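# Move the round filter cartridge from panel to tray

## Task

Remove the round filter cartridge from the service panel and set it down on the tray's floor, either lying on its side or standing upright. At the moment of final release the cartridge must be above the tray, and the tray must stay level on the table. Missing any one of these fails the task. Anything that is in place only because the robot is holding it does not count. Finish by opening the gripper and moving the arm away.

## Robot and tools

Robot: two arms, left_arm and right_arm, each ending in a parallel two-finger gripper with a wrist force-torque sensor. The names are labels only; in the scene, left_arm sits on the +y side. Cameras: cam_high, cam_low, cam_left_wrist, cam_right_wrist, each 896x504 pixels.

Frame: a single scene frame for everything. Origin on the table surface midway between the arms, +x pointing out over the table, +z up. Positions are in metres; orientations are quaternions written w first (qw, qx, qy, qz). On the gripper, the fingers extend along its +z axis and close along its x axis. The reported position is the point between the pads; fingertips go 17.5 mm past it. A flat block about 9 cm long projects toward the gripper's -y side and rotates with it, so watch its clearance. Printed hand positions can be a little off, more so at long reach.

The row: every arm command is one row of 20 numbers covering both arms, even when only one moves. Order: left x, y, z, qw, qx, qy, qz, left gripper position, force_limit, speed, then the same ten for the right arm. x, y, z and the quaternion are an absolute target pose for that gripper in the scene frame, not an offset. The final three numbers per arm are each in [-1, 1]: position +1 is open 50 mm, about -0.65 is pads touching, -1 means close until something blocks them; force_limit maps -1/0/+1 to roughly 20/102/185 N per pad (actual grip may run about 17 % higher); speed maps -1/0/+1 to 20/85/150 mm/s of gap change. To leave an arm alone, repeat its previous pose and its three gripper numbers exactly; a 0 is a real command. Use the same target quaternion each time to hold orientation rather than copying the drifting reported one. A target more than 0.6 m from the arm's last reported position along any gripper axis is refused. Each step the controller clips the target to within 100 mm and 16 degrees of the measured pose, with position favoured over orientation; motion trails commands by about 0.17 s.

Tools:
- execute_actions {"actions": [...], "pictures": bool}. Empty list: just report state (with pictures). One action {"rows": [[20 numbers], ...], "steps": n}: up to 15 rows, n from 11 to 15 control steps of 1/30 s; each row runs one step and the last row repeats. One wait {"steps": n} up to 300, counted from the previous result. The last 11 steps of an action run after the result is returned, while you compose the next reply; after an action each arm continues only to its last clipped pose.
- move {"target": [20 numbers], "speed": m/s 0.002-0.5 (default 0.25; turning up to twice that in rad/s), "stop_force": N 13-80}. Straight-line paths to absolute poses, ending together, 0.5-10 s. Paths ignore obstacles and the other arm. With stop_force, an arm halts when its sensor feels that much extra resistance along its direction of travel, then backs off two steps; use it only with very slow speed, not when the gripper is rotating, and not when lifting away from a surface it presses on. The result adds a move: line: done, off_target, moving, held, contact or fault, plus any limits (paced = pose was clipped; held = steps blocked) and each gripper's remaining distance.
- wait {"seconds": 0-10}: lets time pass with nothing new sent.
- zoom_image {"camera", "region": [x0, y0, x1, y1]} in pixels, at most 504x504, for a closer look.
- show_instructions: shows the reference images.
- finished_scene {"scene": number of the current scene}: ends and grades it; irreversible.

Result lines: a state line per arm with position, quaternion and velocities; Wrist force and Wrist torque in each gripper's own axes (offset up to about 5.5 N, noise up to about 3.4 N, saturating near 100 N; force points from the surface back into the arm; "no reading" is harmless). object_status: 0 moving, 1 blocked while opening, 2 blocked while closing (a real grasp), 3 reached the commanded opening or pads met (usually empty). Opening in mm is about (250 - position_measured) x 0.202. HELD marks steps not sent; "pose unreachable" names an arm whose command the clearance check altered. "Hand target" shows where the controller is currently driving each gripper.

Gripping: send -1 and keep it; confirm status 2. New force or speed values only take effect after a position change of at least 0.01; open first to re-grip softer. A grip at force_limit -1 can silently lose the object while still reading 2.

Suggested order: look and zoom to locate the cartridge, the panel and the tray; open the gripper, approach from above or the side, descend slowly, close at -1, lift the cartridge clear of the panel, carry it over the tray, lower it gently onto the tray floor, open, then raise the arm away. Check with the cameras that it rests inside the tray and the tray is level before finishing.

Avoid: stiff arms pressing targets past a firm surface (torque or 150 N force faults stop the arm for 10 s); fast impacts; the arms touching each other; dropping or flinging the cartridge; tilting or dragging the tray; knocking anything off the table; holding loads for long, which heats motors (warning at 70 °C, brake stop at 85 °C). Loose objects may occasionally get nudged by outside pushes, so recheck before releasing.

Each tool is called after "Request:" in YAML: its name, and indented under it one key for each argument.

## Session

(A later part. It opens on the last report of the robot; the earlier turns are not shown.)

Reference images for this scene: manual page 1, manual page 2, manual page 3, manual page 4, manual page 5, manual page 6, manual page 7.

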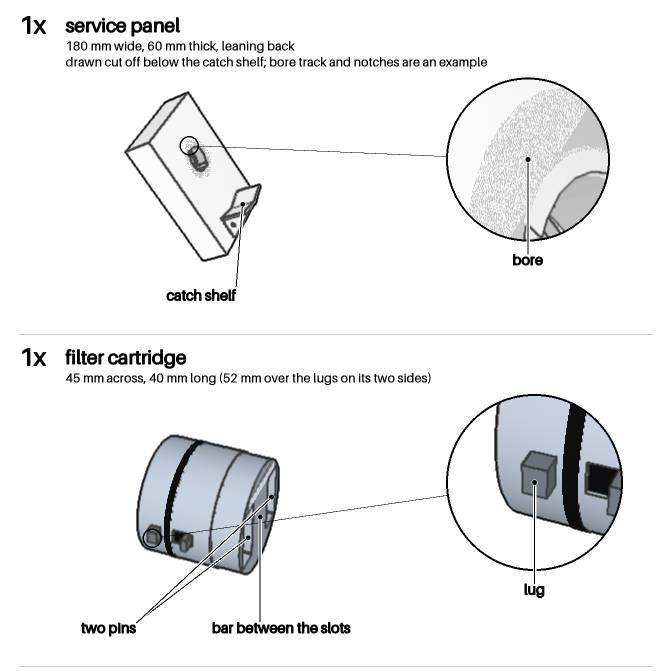

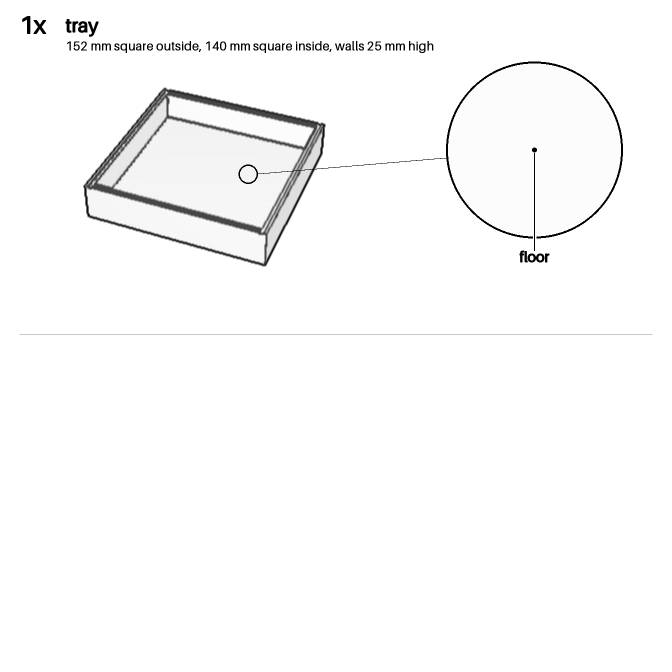

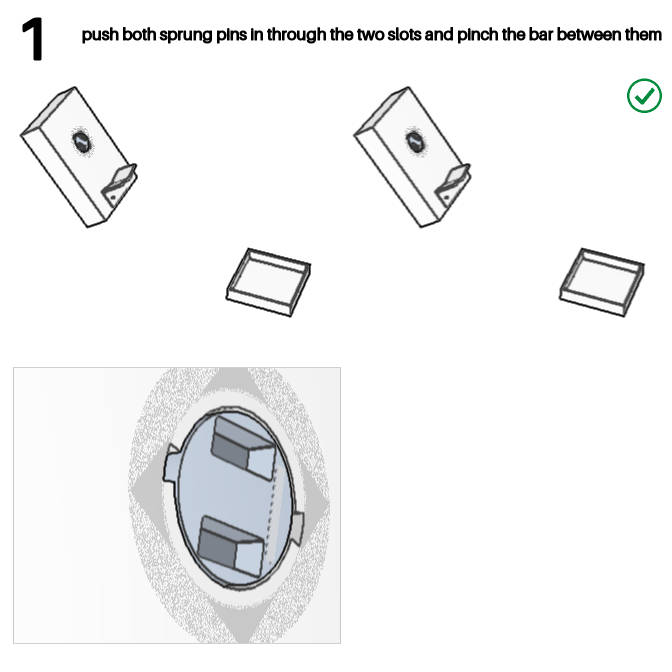

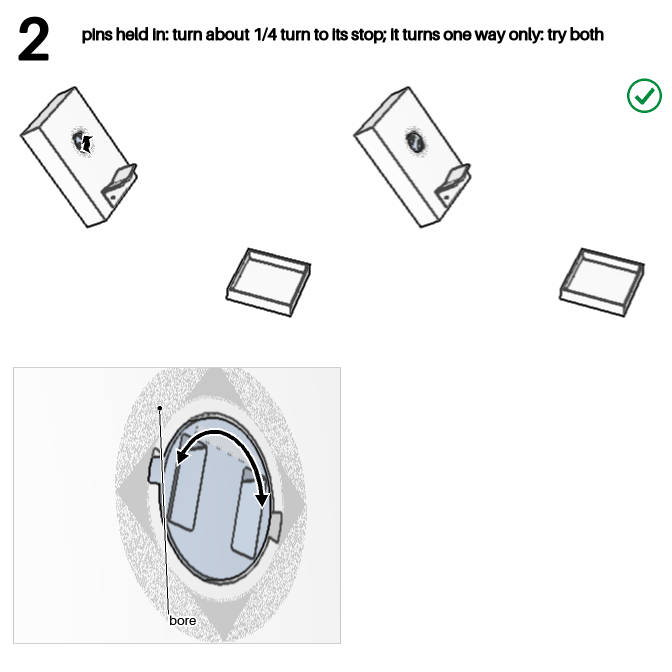

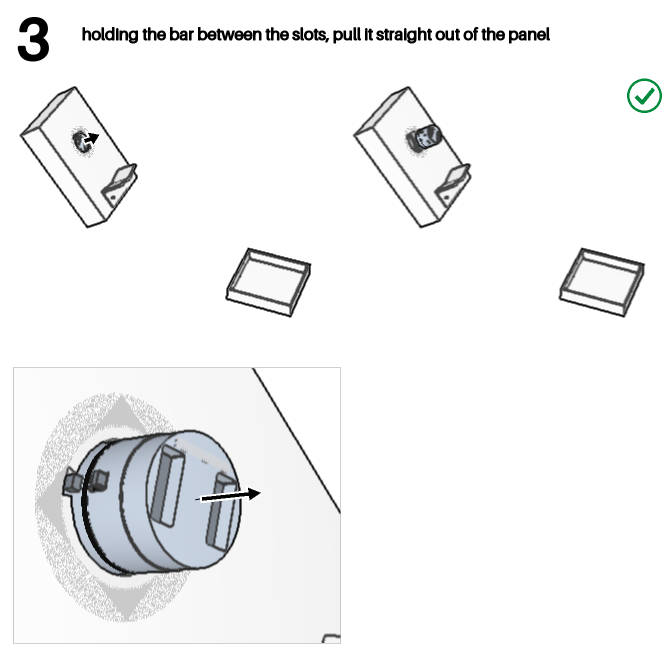

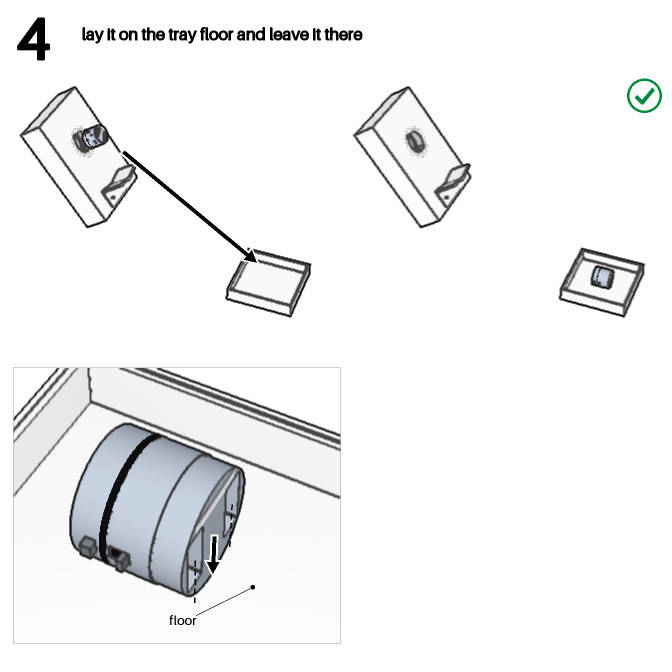

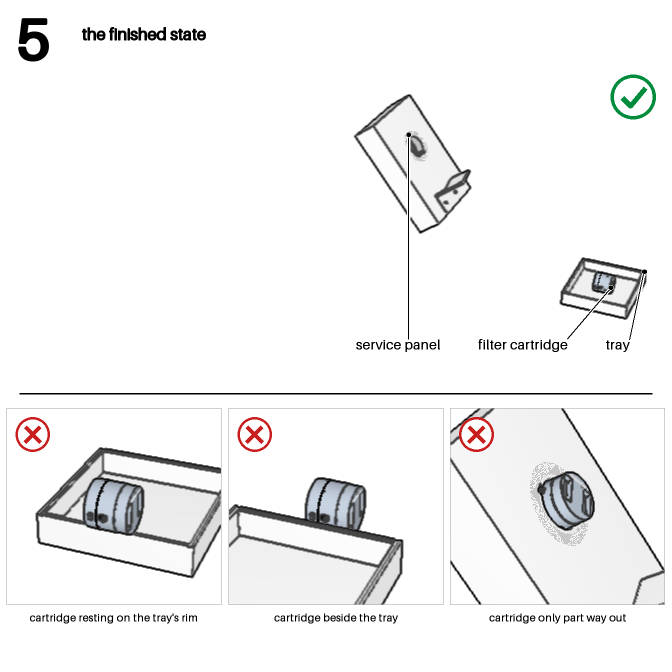

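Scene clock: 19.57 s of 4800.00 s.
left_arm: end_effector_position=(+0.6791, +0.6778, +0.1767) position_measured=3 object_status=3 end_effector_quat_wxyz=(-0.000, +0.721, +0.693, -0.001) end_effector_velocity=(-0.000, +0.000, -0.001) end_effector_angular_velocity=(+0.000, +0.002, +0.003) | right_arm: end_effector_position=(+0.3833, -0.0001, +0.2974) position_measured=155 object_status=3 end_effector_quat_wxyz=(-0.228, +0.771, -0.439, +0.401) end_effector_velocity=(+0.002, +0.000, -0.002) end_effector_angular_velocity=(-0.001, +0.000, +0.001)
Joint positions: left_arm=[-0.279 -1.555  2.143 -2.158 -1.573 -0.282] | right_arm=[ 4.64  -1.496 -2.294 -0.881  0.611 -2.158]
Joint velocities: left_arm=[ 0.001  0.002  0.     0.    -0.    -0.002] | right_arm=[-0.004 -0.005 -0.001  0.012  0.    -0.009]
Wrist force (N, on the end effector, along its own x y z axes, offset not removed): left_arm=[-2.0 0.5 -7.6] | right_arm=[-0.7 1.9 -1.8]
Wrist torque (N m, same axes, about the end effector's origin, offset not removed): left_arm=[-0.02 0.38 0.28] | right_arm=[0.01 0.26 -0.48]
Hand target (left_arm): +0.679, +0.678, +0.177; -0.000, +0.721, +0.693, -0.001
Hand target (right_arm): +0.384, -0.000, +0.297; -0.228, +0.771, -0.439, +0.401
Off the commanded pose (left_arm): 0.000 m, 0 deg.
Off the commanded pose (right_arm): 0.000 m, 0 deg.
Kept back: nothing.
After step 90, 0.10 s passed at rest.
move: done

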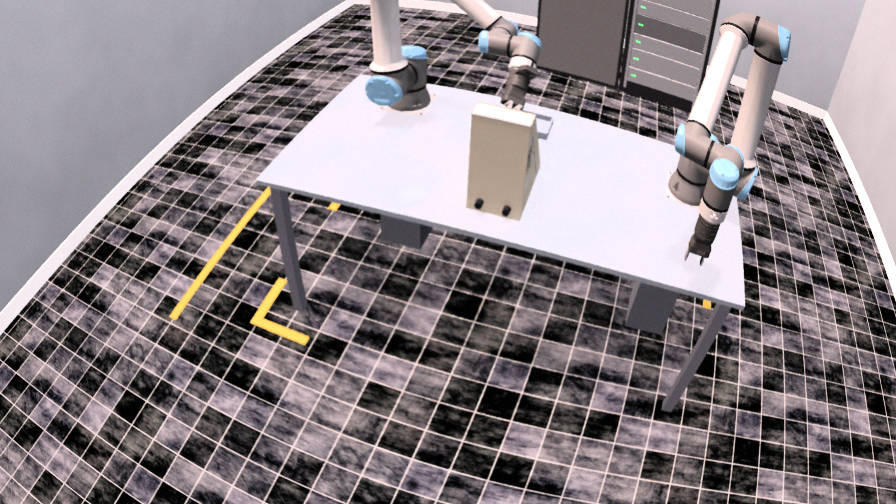

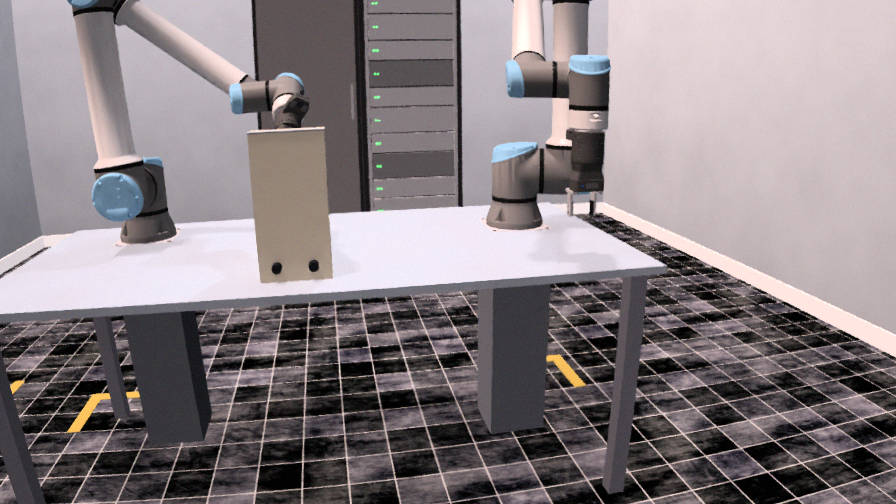

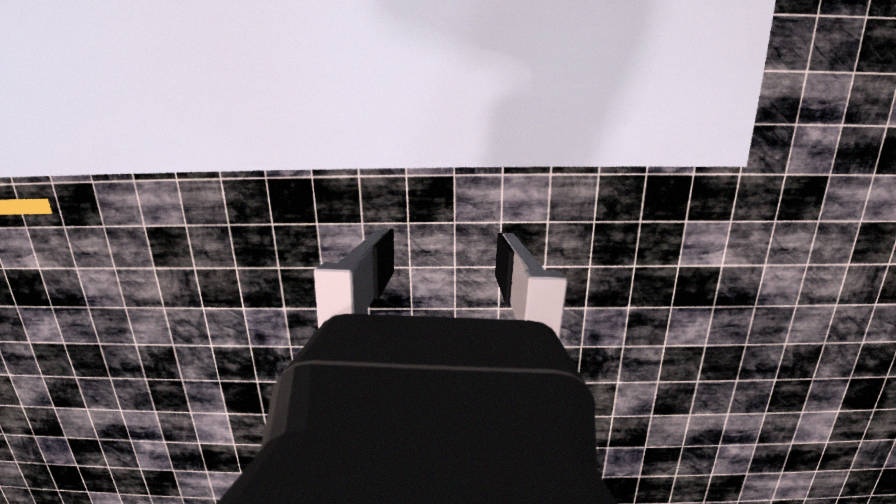

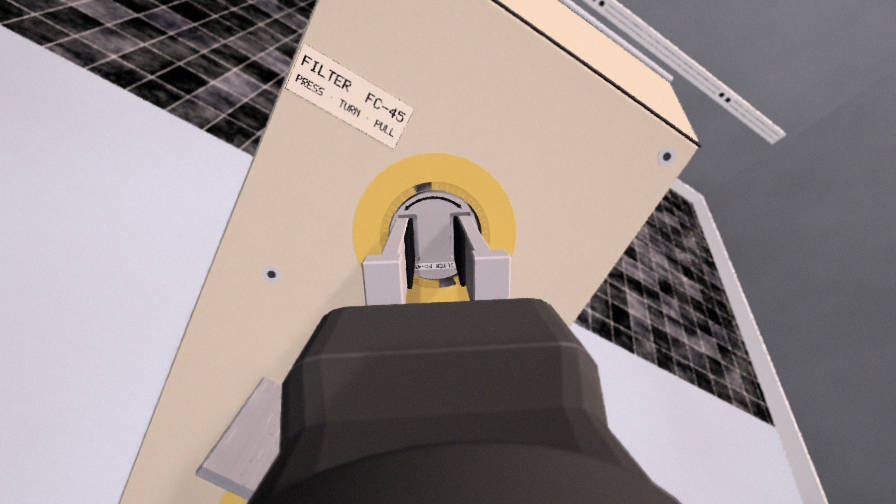

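Request:
move:
  target: [0.6791, 0.6778, 0.1767, 0.0, 0.721, 0.693, -0.001, 1, 0, 0, 0.39174, -0.00032, 0.29148, 0.22842, -0.77086, 0.43880, -0.40128, -0.06, 0, 0]
  speed: 0.008
  stop_force: 18

Scene clock: 24.23 s of 4800.00 s.
left_arm: end_effector_position=(+0.6791, +0.6778, +0.1767) position_measured=3 object_status=3 end_effector_quat_wxyz=(-0.000, +0.721, +0.693, -0.001) end_effector_velocity=(-0.001, +0.000, -0.001) end_effector_angular_velocity=(+0.001, +0.002, +0.000) | right_arm: end_effector_position=(+0.3915, -0.0003, +0.2916) position_measured=161 object_status=3 end_effector_quat_wxyz=(-0.228, +0.771, -0.439, +0.401) end_effector_velocity=(+0.002, +0.000, -0.002) end_effector_angular_velocity=(-0.001, +0.000, -0.000)
Joint positions: left_arm=[-0.279 -1.555  2.143 -2.158 -1.573 -0.282] | right_arm=[ 4.624 -1.513 -2.297 -0.838  0.612 -2.185]
Joint velocities: left_arm=[-0.     0.     0.001  0.001 -0.    -0.001] | right_arm=[-0.003 -0.005 -0.001  0.008  0.    -0.005]
Wrist force (N, on the end effector, along its own x y z axes, offset not removed): left_arm=[-0.1 -1.5 -6.3] | right_arm=[-3.3 2.6 -0.7]
Wrist torque (N m, same axes, about the end effector's origin, offset not removed): left_arm=[-0.31 0.07 0.30] | right_arm=[0.45 1.00 -0.09]
Hand target (left_arm): +0.679, +0.678, +0.177; -0.000, +0.721, +0.693, -0.001
Hand target (right_arm): +0.392, -0.000, +0.291; -0.228, +0.771, -0.439, +0.401
Off the commanded pose (left_arm): 0.000 m, 0 deg.
Off the commanded pose (right_arm): 0.000 m, 0 deg.
Kept back: nothing.
After step 90, 0.20 s passed at rest.
move: done

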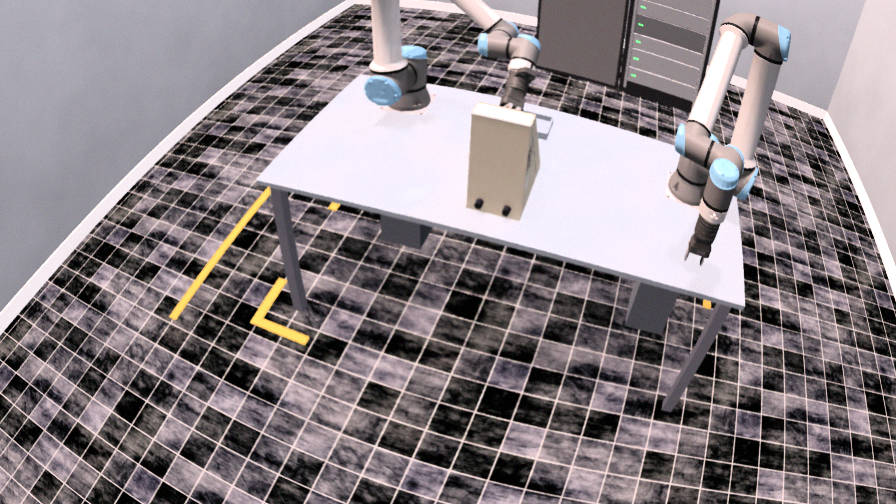

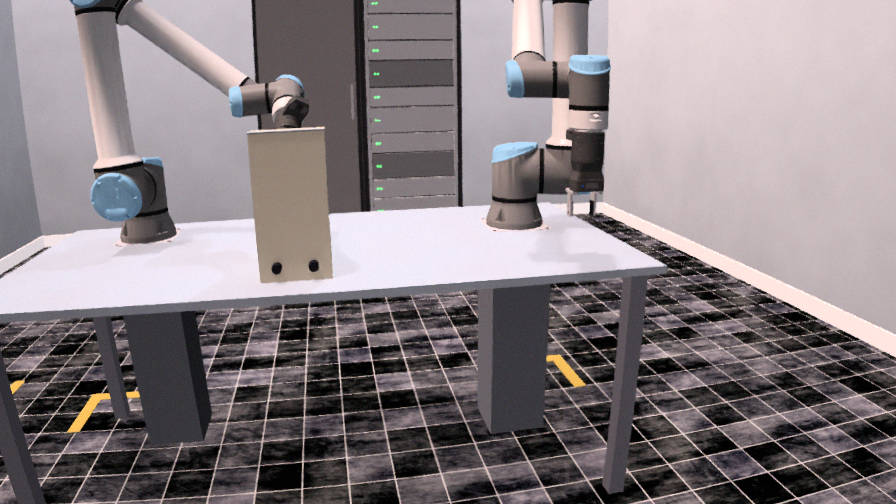

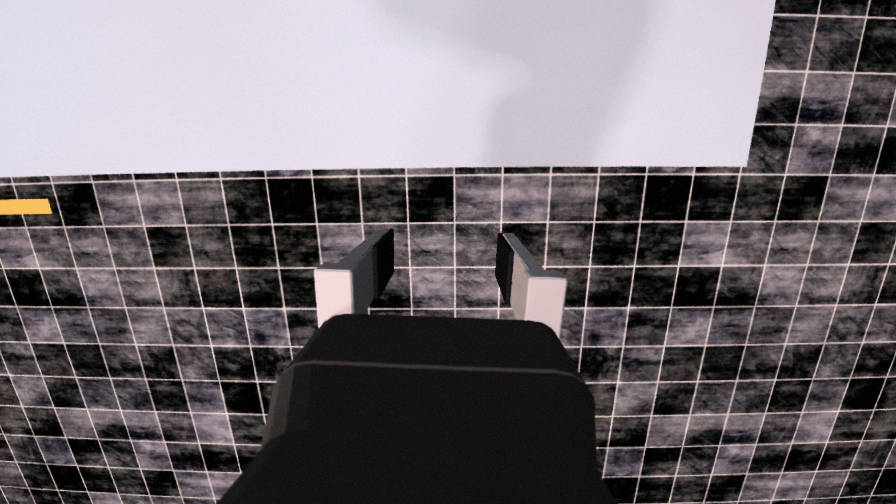

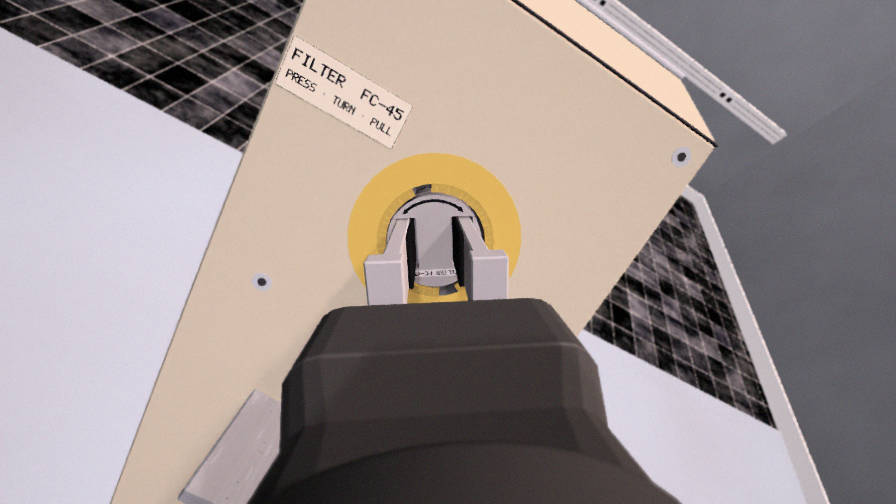

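Request:
move:
  target: [0.6791, 0.6778, 0.1767, 0.0, 0.721, 0.693, -0.001, 1, 0, 0, 0.39829, -0.00032, 0.28689, 0.22842, -0.77086, 0.43880, -0.40128, -0.06, 0, 0]
  speed: 0.0025
  stop_force: 20

Scene clock: 25.97 s of 4800.00 s.
left_arm: end_effector_position=(+0.6791, +0.6778, +0.1767) position_measured=3 object_status=3 end_effector_quat_wxyz=(-0.000, +0.721, +0.693, -0.001) end_effector_velocity=(-0.000, -0.000, +0.000) end_effector_angular_velocity=(+0.001, -0.001, -0.001) | right_arm: end_effector_position=(+0.3935, -0.0003, +0.2902) position_measured=161 object_status=3 end_effector_quat_wxyz=(-0.228, +0.771, -0.439, +0.401) end_effector_velocity=(-0.001, -0.000, -0.001) end_effector_angular_velocity=(-0.002, +0.000, -0.001)
Joint positions: left_arm=[-0.279 -1.555  2.143 -2.158 -1.573 -0.282] | right_arm=[ 4.62  -1.517 -2.298 -0.828  0.613 -2.191]
Joint velocities: left_arm=[-0.001 -0.001  0.     0.     0.001  0.001] | right_arm=[ 0.001 -0.     0.    -0.005 -0.     0.003]
Wrist force (N, on the end effector, along its own x y z axes, offset not removed): left_arm=[-2.9 -0.5 -4.7] | right_arm=[7.9 8.5 -47.1]
Wrist torque (N m, same axes, about the end effector's origin, offset not removed): left_arm=[-0.22 0.54 0.26] | right_arm=[-0.43 1.68 -0.26]
Hand target (left_arm): +0.679, +0.678, +0.177; -0.000, +0.721, +0.693, -0.001
Hand target (right_arm): +0.393, -0.000, +0.290; -0.228, +0.771, -0.439, +0.401
Off the commanded pose (left_arm): 0.000 m, 0 deg.
Off the commanded pose (right_arm): 0.006 m, 0 deg.
Kept back: nothing.
move: contact (right_arm)

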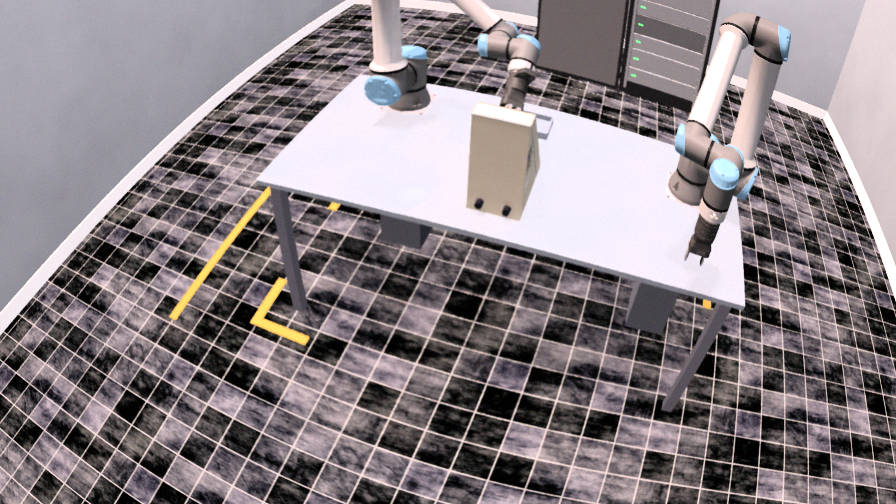

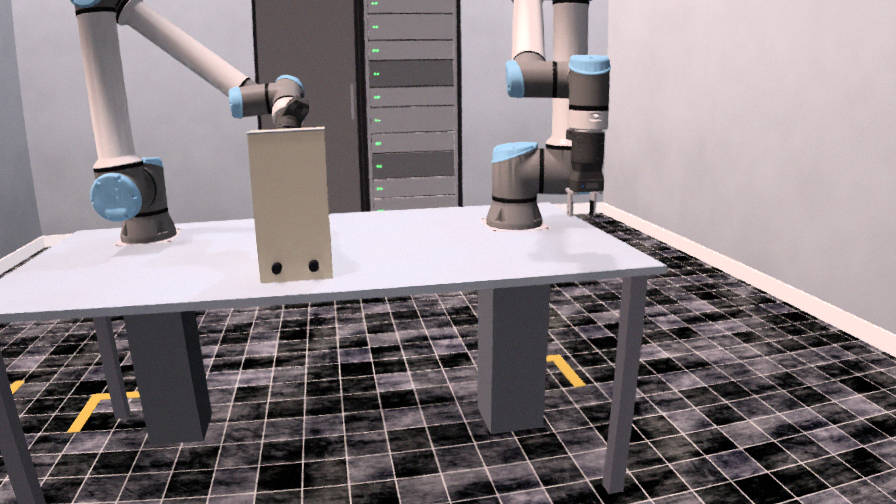

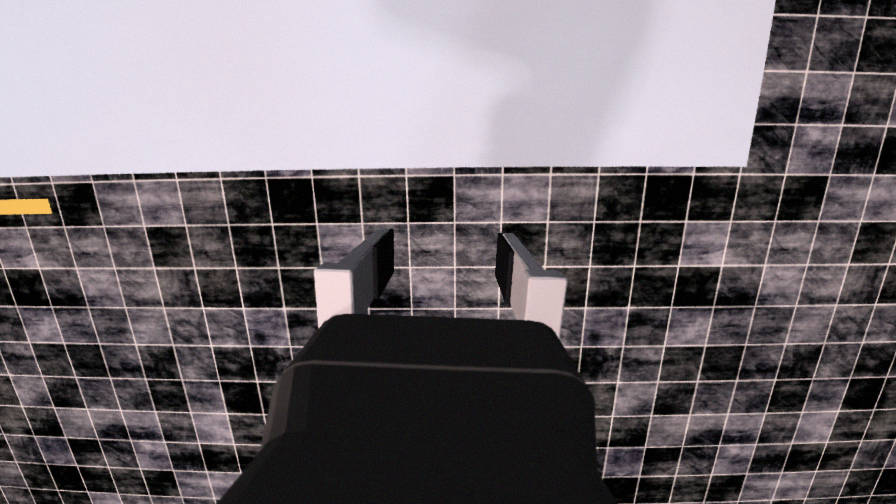

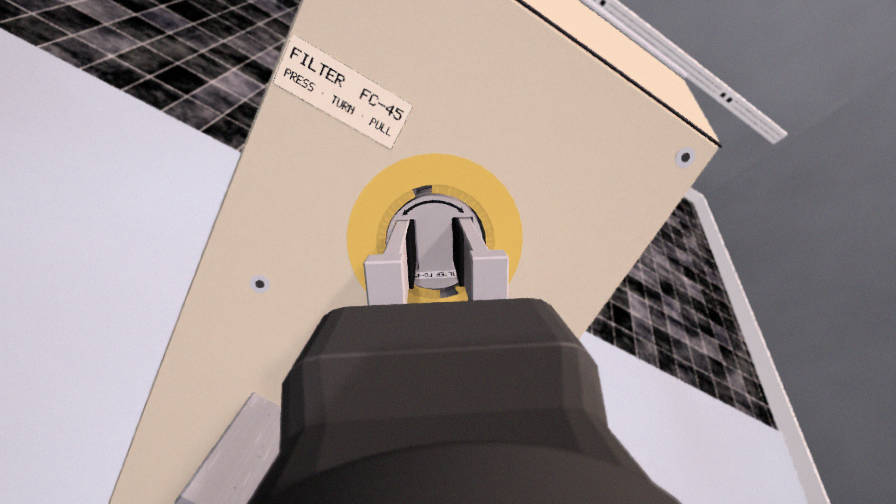

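Request:
move:
  target: [0.6791, 0.6778, 0.1767, 0.0, 0.721, 0.693, -0.001, 1, 0, 0, 0.39313, -0.00032, 0.29050, 0.21249, -0.78750, 0.40820, -0.40994, -0.06, 0, 0]
  speed: 0.05

Scene clock: 29.07 s of 4800.00 s.
left_arm: end_effector_position=(+0.6791, +0.6778, +0.1767) position_measured=3 object_status=3 end_effector_quat_wxyz=(-0.000, +0.721, +0.693, -0.001) end_effector_velocity=(-0.001, +0.000, -0.001) end_effector_angular_velocity=(+0.000, +0.003, +0.000) | right_arm: end_effector_position=(+0.3931, -0.0003, +0.2905) position_measured=161 object_status=3 end_effector_quat_wxyz=(-0.213, +0.787, -0.409, +0.410) end_effector_velocity=(-0.000, -0.000, +0.000) end_effector_angular_velocity=(-0.012, -0.000, +0.009)
Joint positions: left_arm=[-0.279 -1.555  2.143 -2.158 -1.573 -0.282] | right_arm=[ 4.62  -1.513 -2.299 -0.83   0.613 -2.269]
Joint velocities: left_arm=[ 0.     0.001  0.001  0.002 -0.001  0.   ] | right_arm=[-0.     0.001 -0.     0.     0.    -0.016]
Wrist force (N, on the end effector, along its own x y z axes, offset not removed): left_arm=[2.6 -2.8 -5.5] | right_arm=[-3.4 -0.5 -7.9]
Wrist torque (N m, same axes, about the end effector's origin, offset not removed): left_arm=[-0.57 -0.52 0.29] | right_arm=[-0.32 0.70 -0.22]
Hand target (left_arm): +0.679, +0.678, +0.177; -0.000, +0.721, +0.693, -0.001
Hand target (right_arm): +0.393, -0.000, +0.290; -0.212, +0.788, -0.408, +0.410
Off the commanded pose (left_arm): 0.000 m, 0 deg.
Off the commanded pose (right_arm): 0.000 m, 0 deg.
Kept back: nothing.
move: done

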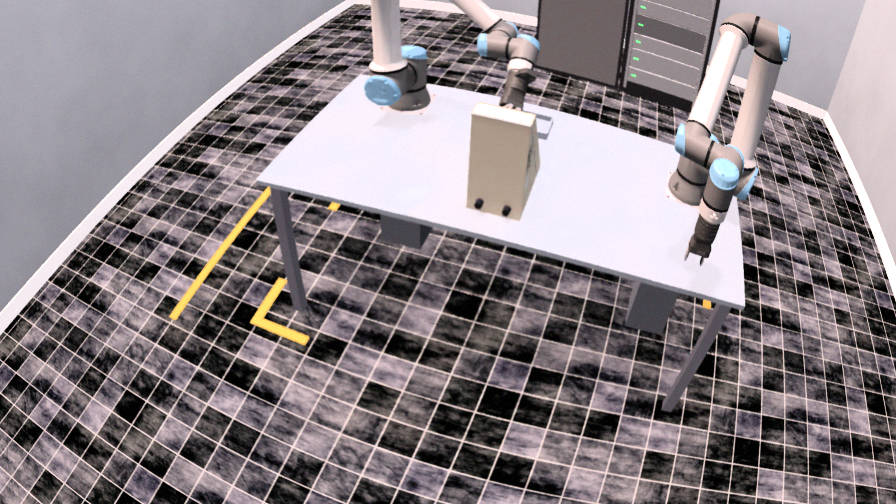

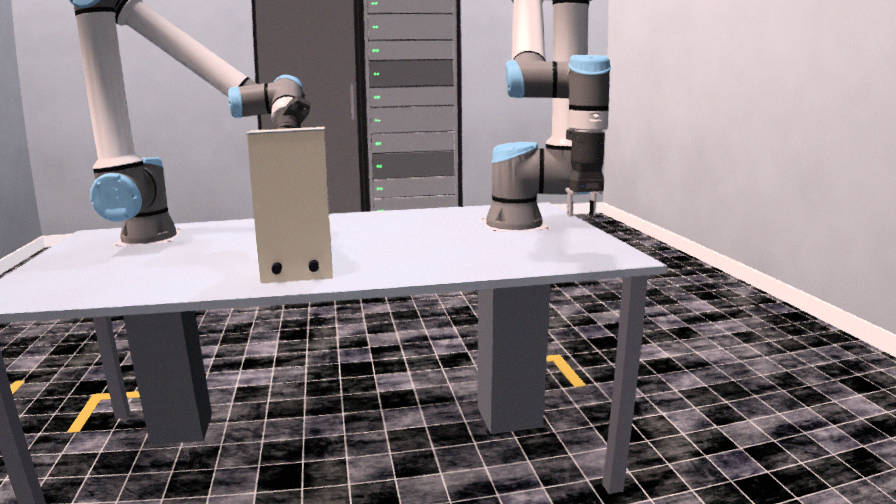

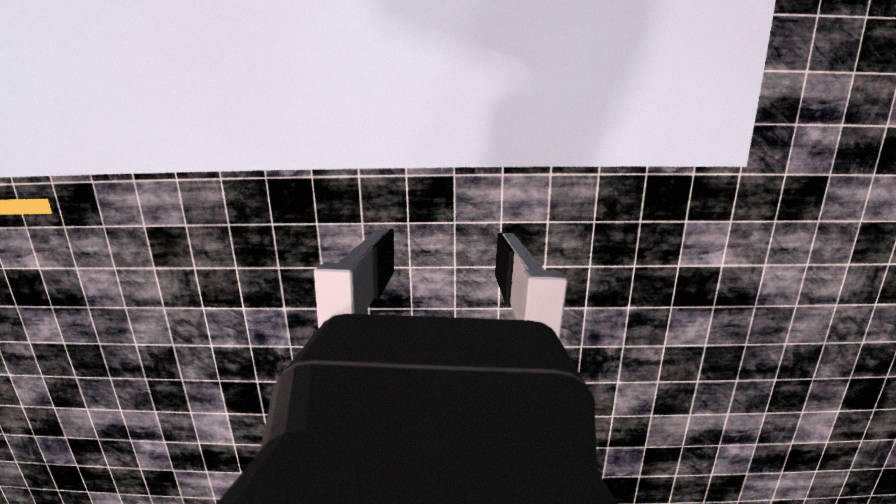

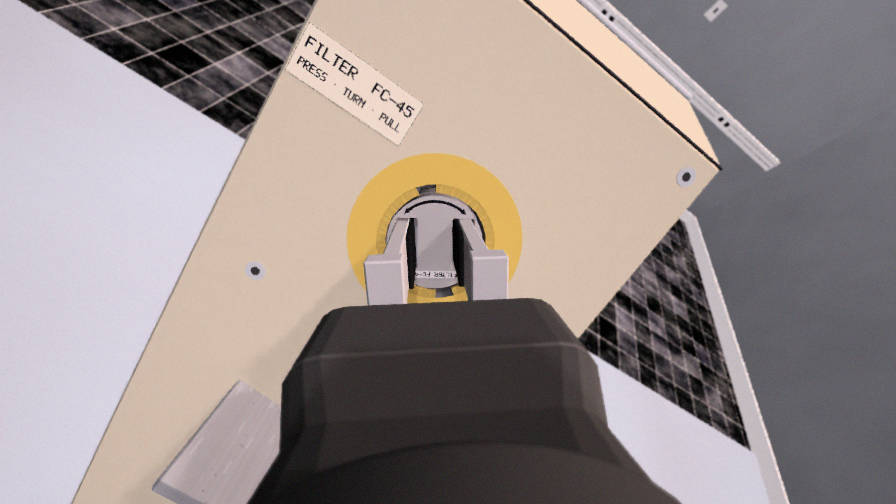

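Request:
move:
  target: [0.6791, 0.6778, 0.1767, 0.0, 0.721, 0.693, -0.001, 1, 0, 0, 0.39313, -0.00032, 0.29050, 0.20531, -0.79449, 0.39440, -0.41359, -0.06, 0, 0]
  speed: 0.04

Scene clock: 30.20 s of 4800.00 s.
left_arm: end_effector_position=(+0.6791, +0.6778, +0.1767) position_measured=3 object_status=3 end_effector_quat_wxyz=(-0.000, +0.721, +0.693, -0.001) end_effector_velocity=(+0.001, -0.000, +0.001) end_effector_angular_velocity=(-0.000, -0.001, -0.000) | right_arm: end_effector_position=(+0.3931, -0.0004, +0.2905) position_measured=161 object_status=3 end_effector_quat_wxyz=(-0.206, +0.794, -0.395, +0.413) end_effector_velocity=(-0.000, -0.000, +0.000) end_effector_angular_velocity=(-0.013, +0.000, +0.010)
Joint positions: left_arm=[-0.279 -1.555  2.143 -2.158 -1.573 -0.282] | right_arm=[ 4.619 -1.511 -2.3   -0.83   0.613 -2.305]
Joint velocities: left_arm=[ 0.     0.    -0.001 -0.     0.     0.   ] | right_arm=[-0.     0.002 -0.001 -0.     0.    -0.017]
Wrist force (N, on the end effector, along its own x y z axes, offset not removed): left_arm=[-1.6 -0.5 -7.4] | right_arm=[11.9 13.7 -27.5]
Wrist torque (N m, same axes, about the end effector's origin, offset not removed): left_arm=[-0.22 0.34 0.24] | right_arm=[-0.58 1.20 2.12]
Hand target (left_arm): +0.679, +0.678, +0.177; -0.000, +0.721, +0.693, -0.001
Hand target (right_arm): +0.393, -0.000, +0.290; -0.205, +0.794, -0.394, +0.414
Off the commanded pose (left_arm): 0.000 m, 0 deg.
Off the commanded pose (right_arm): 0.000 m, 0 deg.
Kept back: nothing.
move: done

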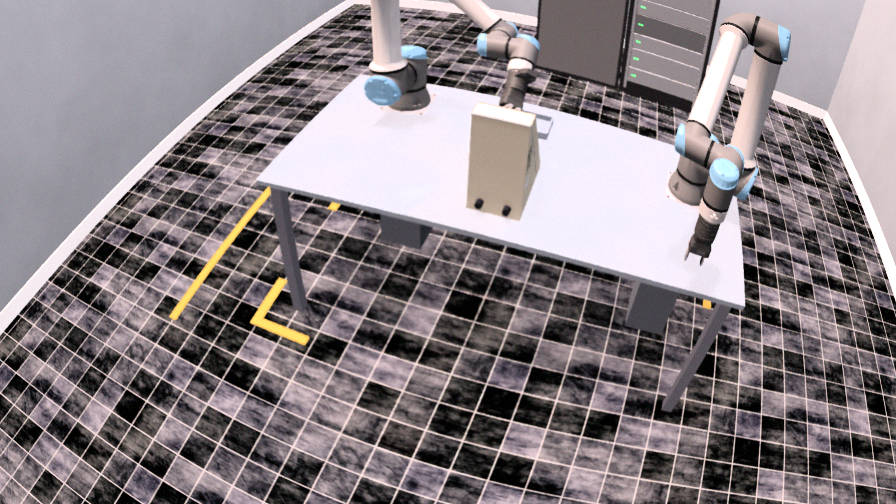

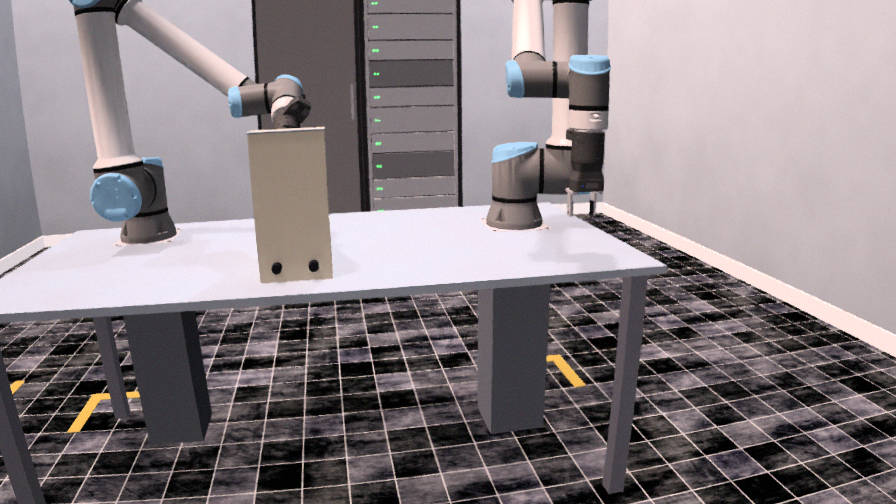

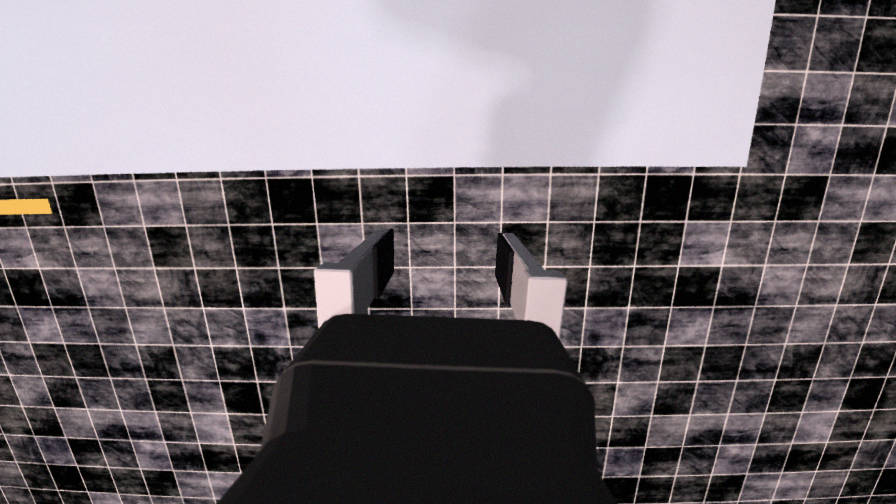

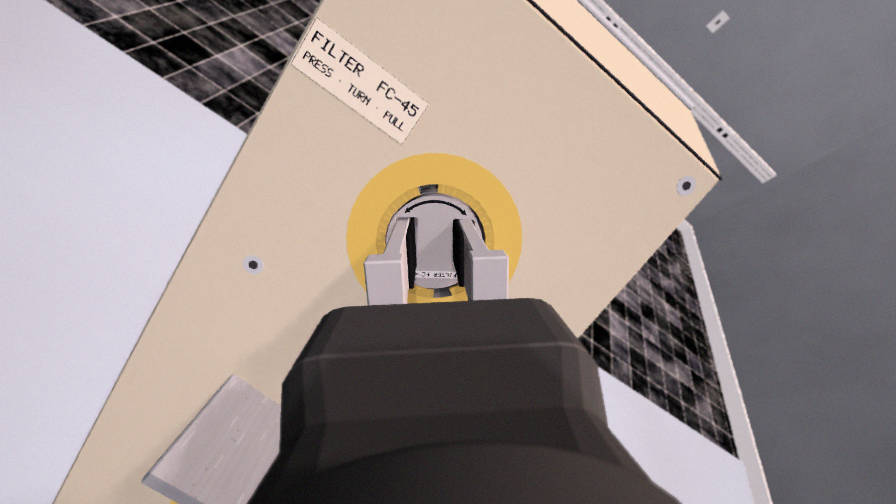

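Request:
move:
  target: [0.6791, 0.6778, 0.1767, 0.0, 0.721, 0.693, -0.001, 1, 0, 0, 0.39313, -0.00032, 0.29050, 0.24741, -0.74892, 0.47528, -0.38986, -0.06, 0, 0]
  speed: 0.1

Scene clock: 32.27 s of 4800.00 s.
left_arm: end_effector_position=(+0.6791, +0.6778, +0.1767) position_measured=3 object_status=3 end_effector_quat_wxyz=(-0.000, +0.721, +0.693, -0.001) end_effector_velocity=(+0.001, +0.001, +0.000) end_effector_angular_velocity=(+0.002, -0.002, +0.001) | right_arm: end_effector_position=(+0.3931, -0.0003, +0.2905) position_measured=161 object_status=3 end_effector_quat_wxyz=(-0.247, +0.749, -0.475, +0.390) end_effector_velocity=(-0.000, -0.000, +0.000) end_effector_angular_velocity=(+0.010, -0.001, -0.008)
Joint positions: left_arm=[-0.279 -1.555  2.143 -2.158 -1.573 -0.282] | right_arm=[ 4.622 -1.52  -2.296 -0.83   0.612 -2.093]
Joint velocities: left_arm=[ 0.001 -0.    -0.    -0.001  0.003 -0.   ] | right_arm=[ 0.001 -0.     0.001 -0.003 -0.001  0.015]
Wrist force (N, on the end effector, along its own x y z axes, offset not removed): left_arm=[-0.4 2.0 -4.3] | right_arm=[-6.2 0.8 -7.0]
Wrist torque (N m, same axes, about the end effector's origin, offset not removed): left_arm=[0.24 0.07 0.27] | right_arm=[-0.18 1.32 -0.23]
Hand target (left_arm): +0.679, +0.678, +0.177; -0.000, +0.721, +0.693, -0.001
Hand target (right_arm): +0.393, -0.000, +0.291; -0.247, +0.749, -0.475, +0.390
Off the commanded pose (left_arm): 0.000 m, 0 deg.
Off the commanded pose (right_arm): 0.000 m, 0 deg.
Kept back: nothing.
move: done

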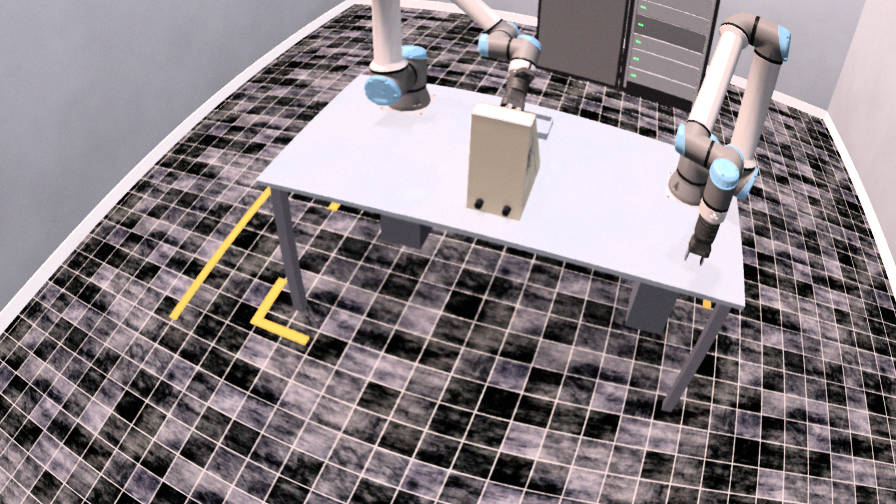

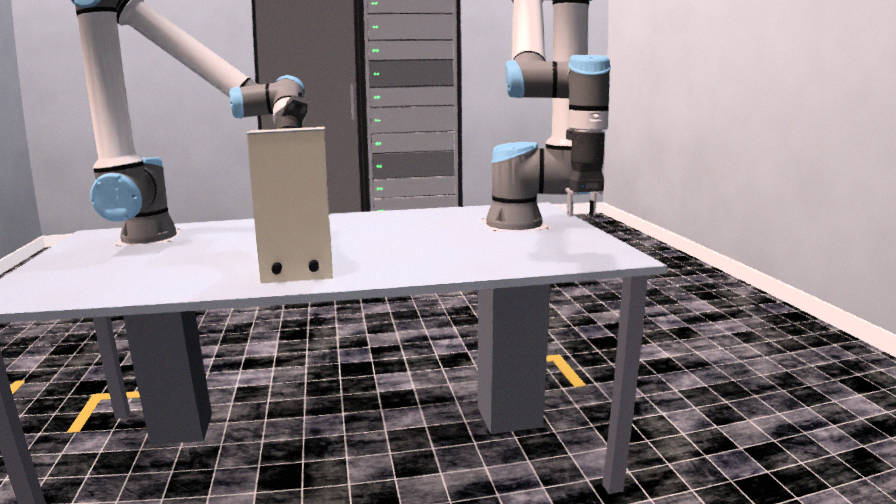

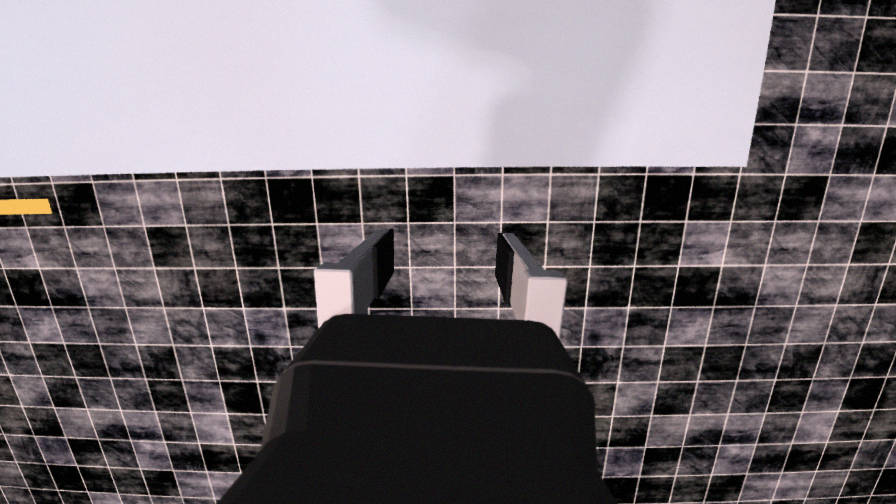

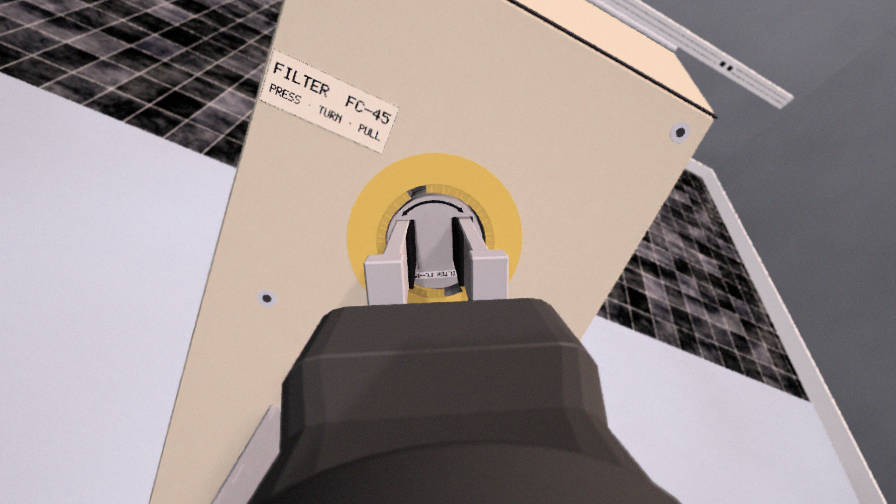

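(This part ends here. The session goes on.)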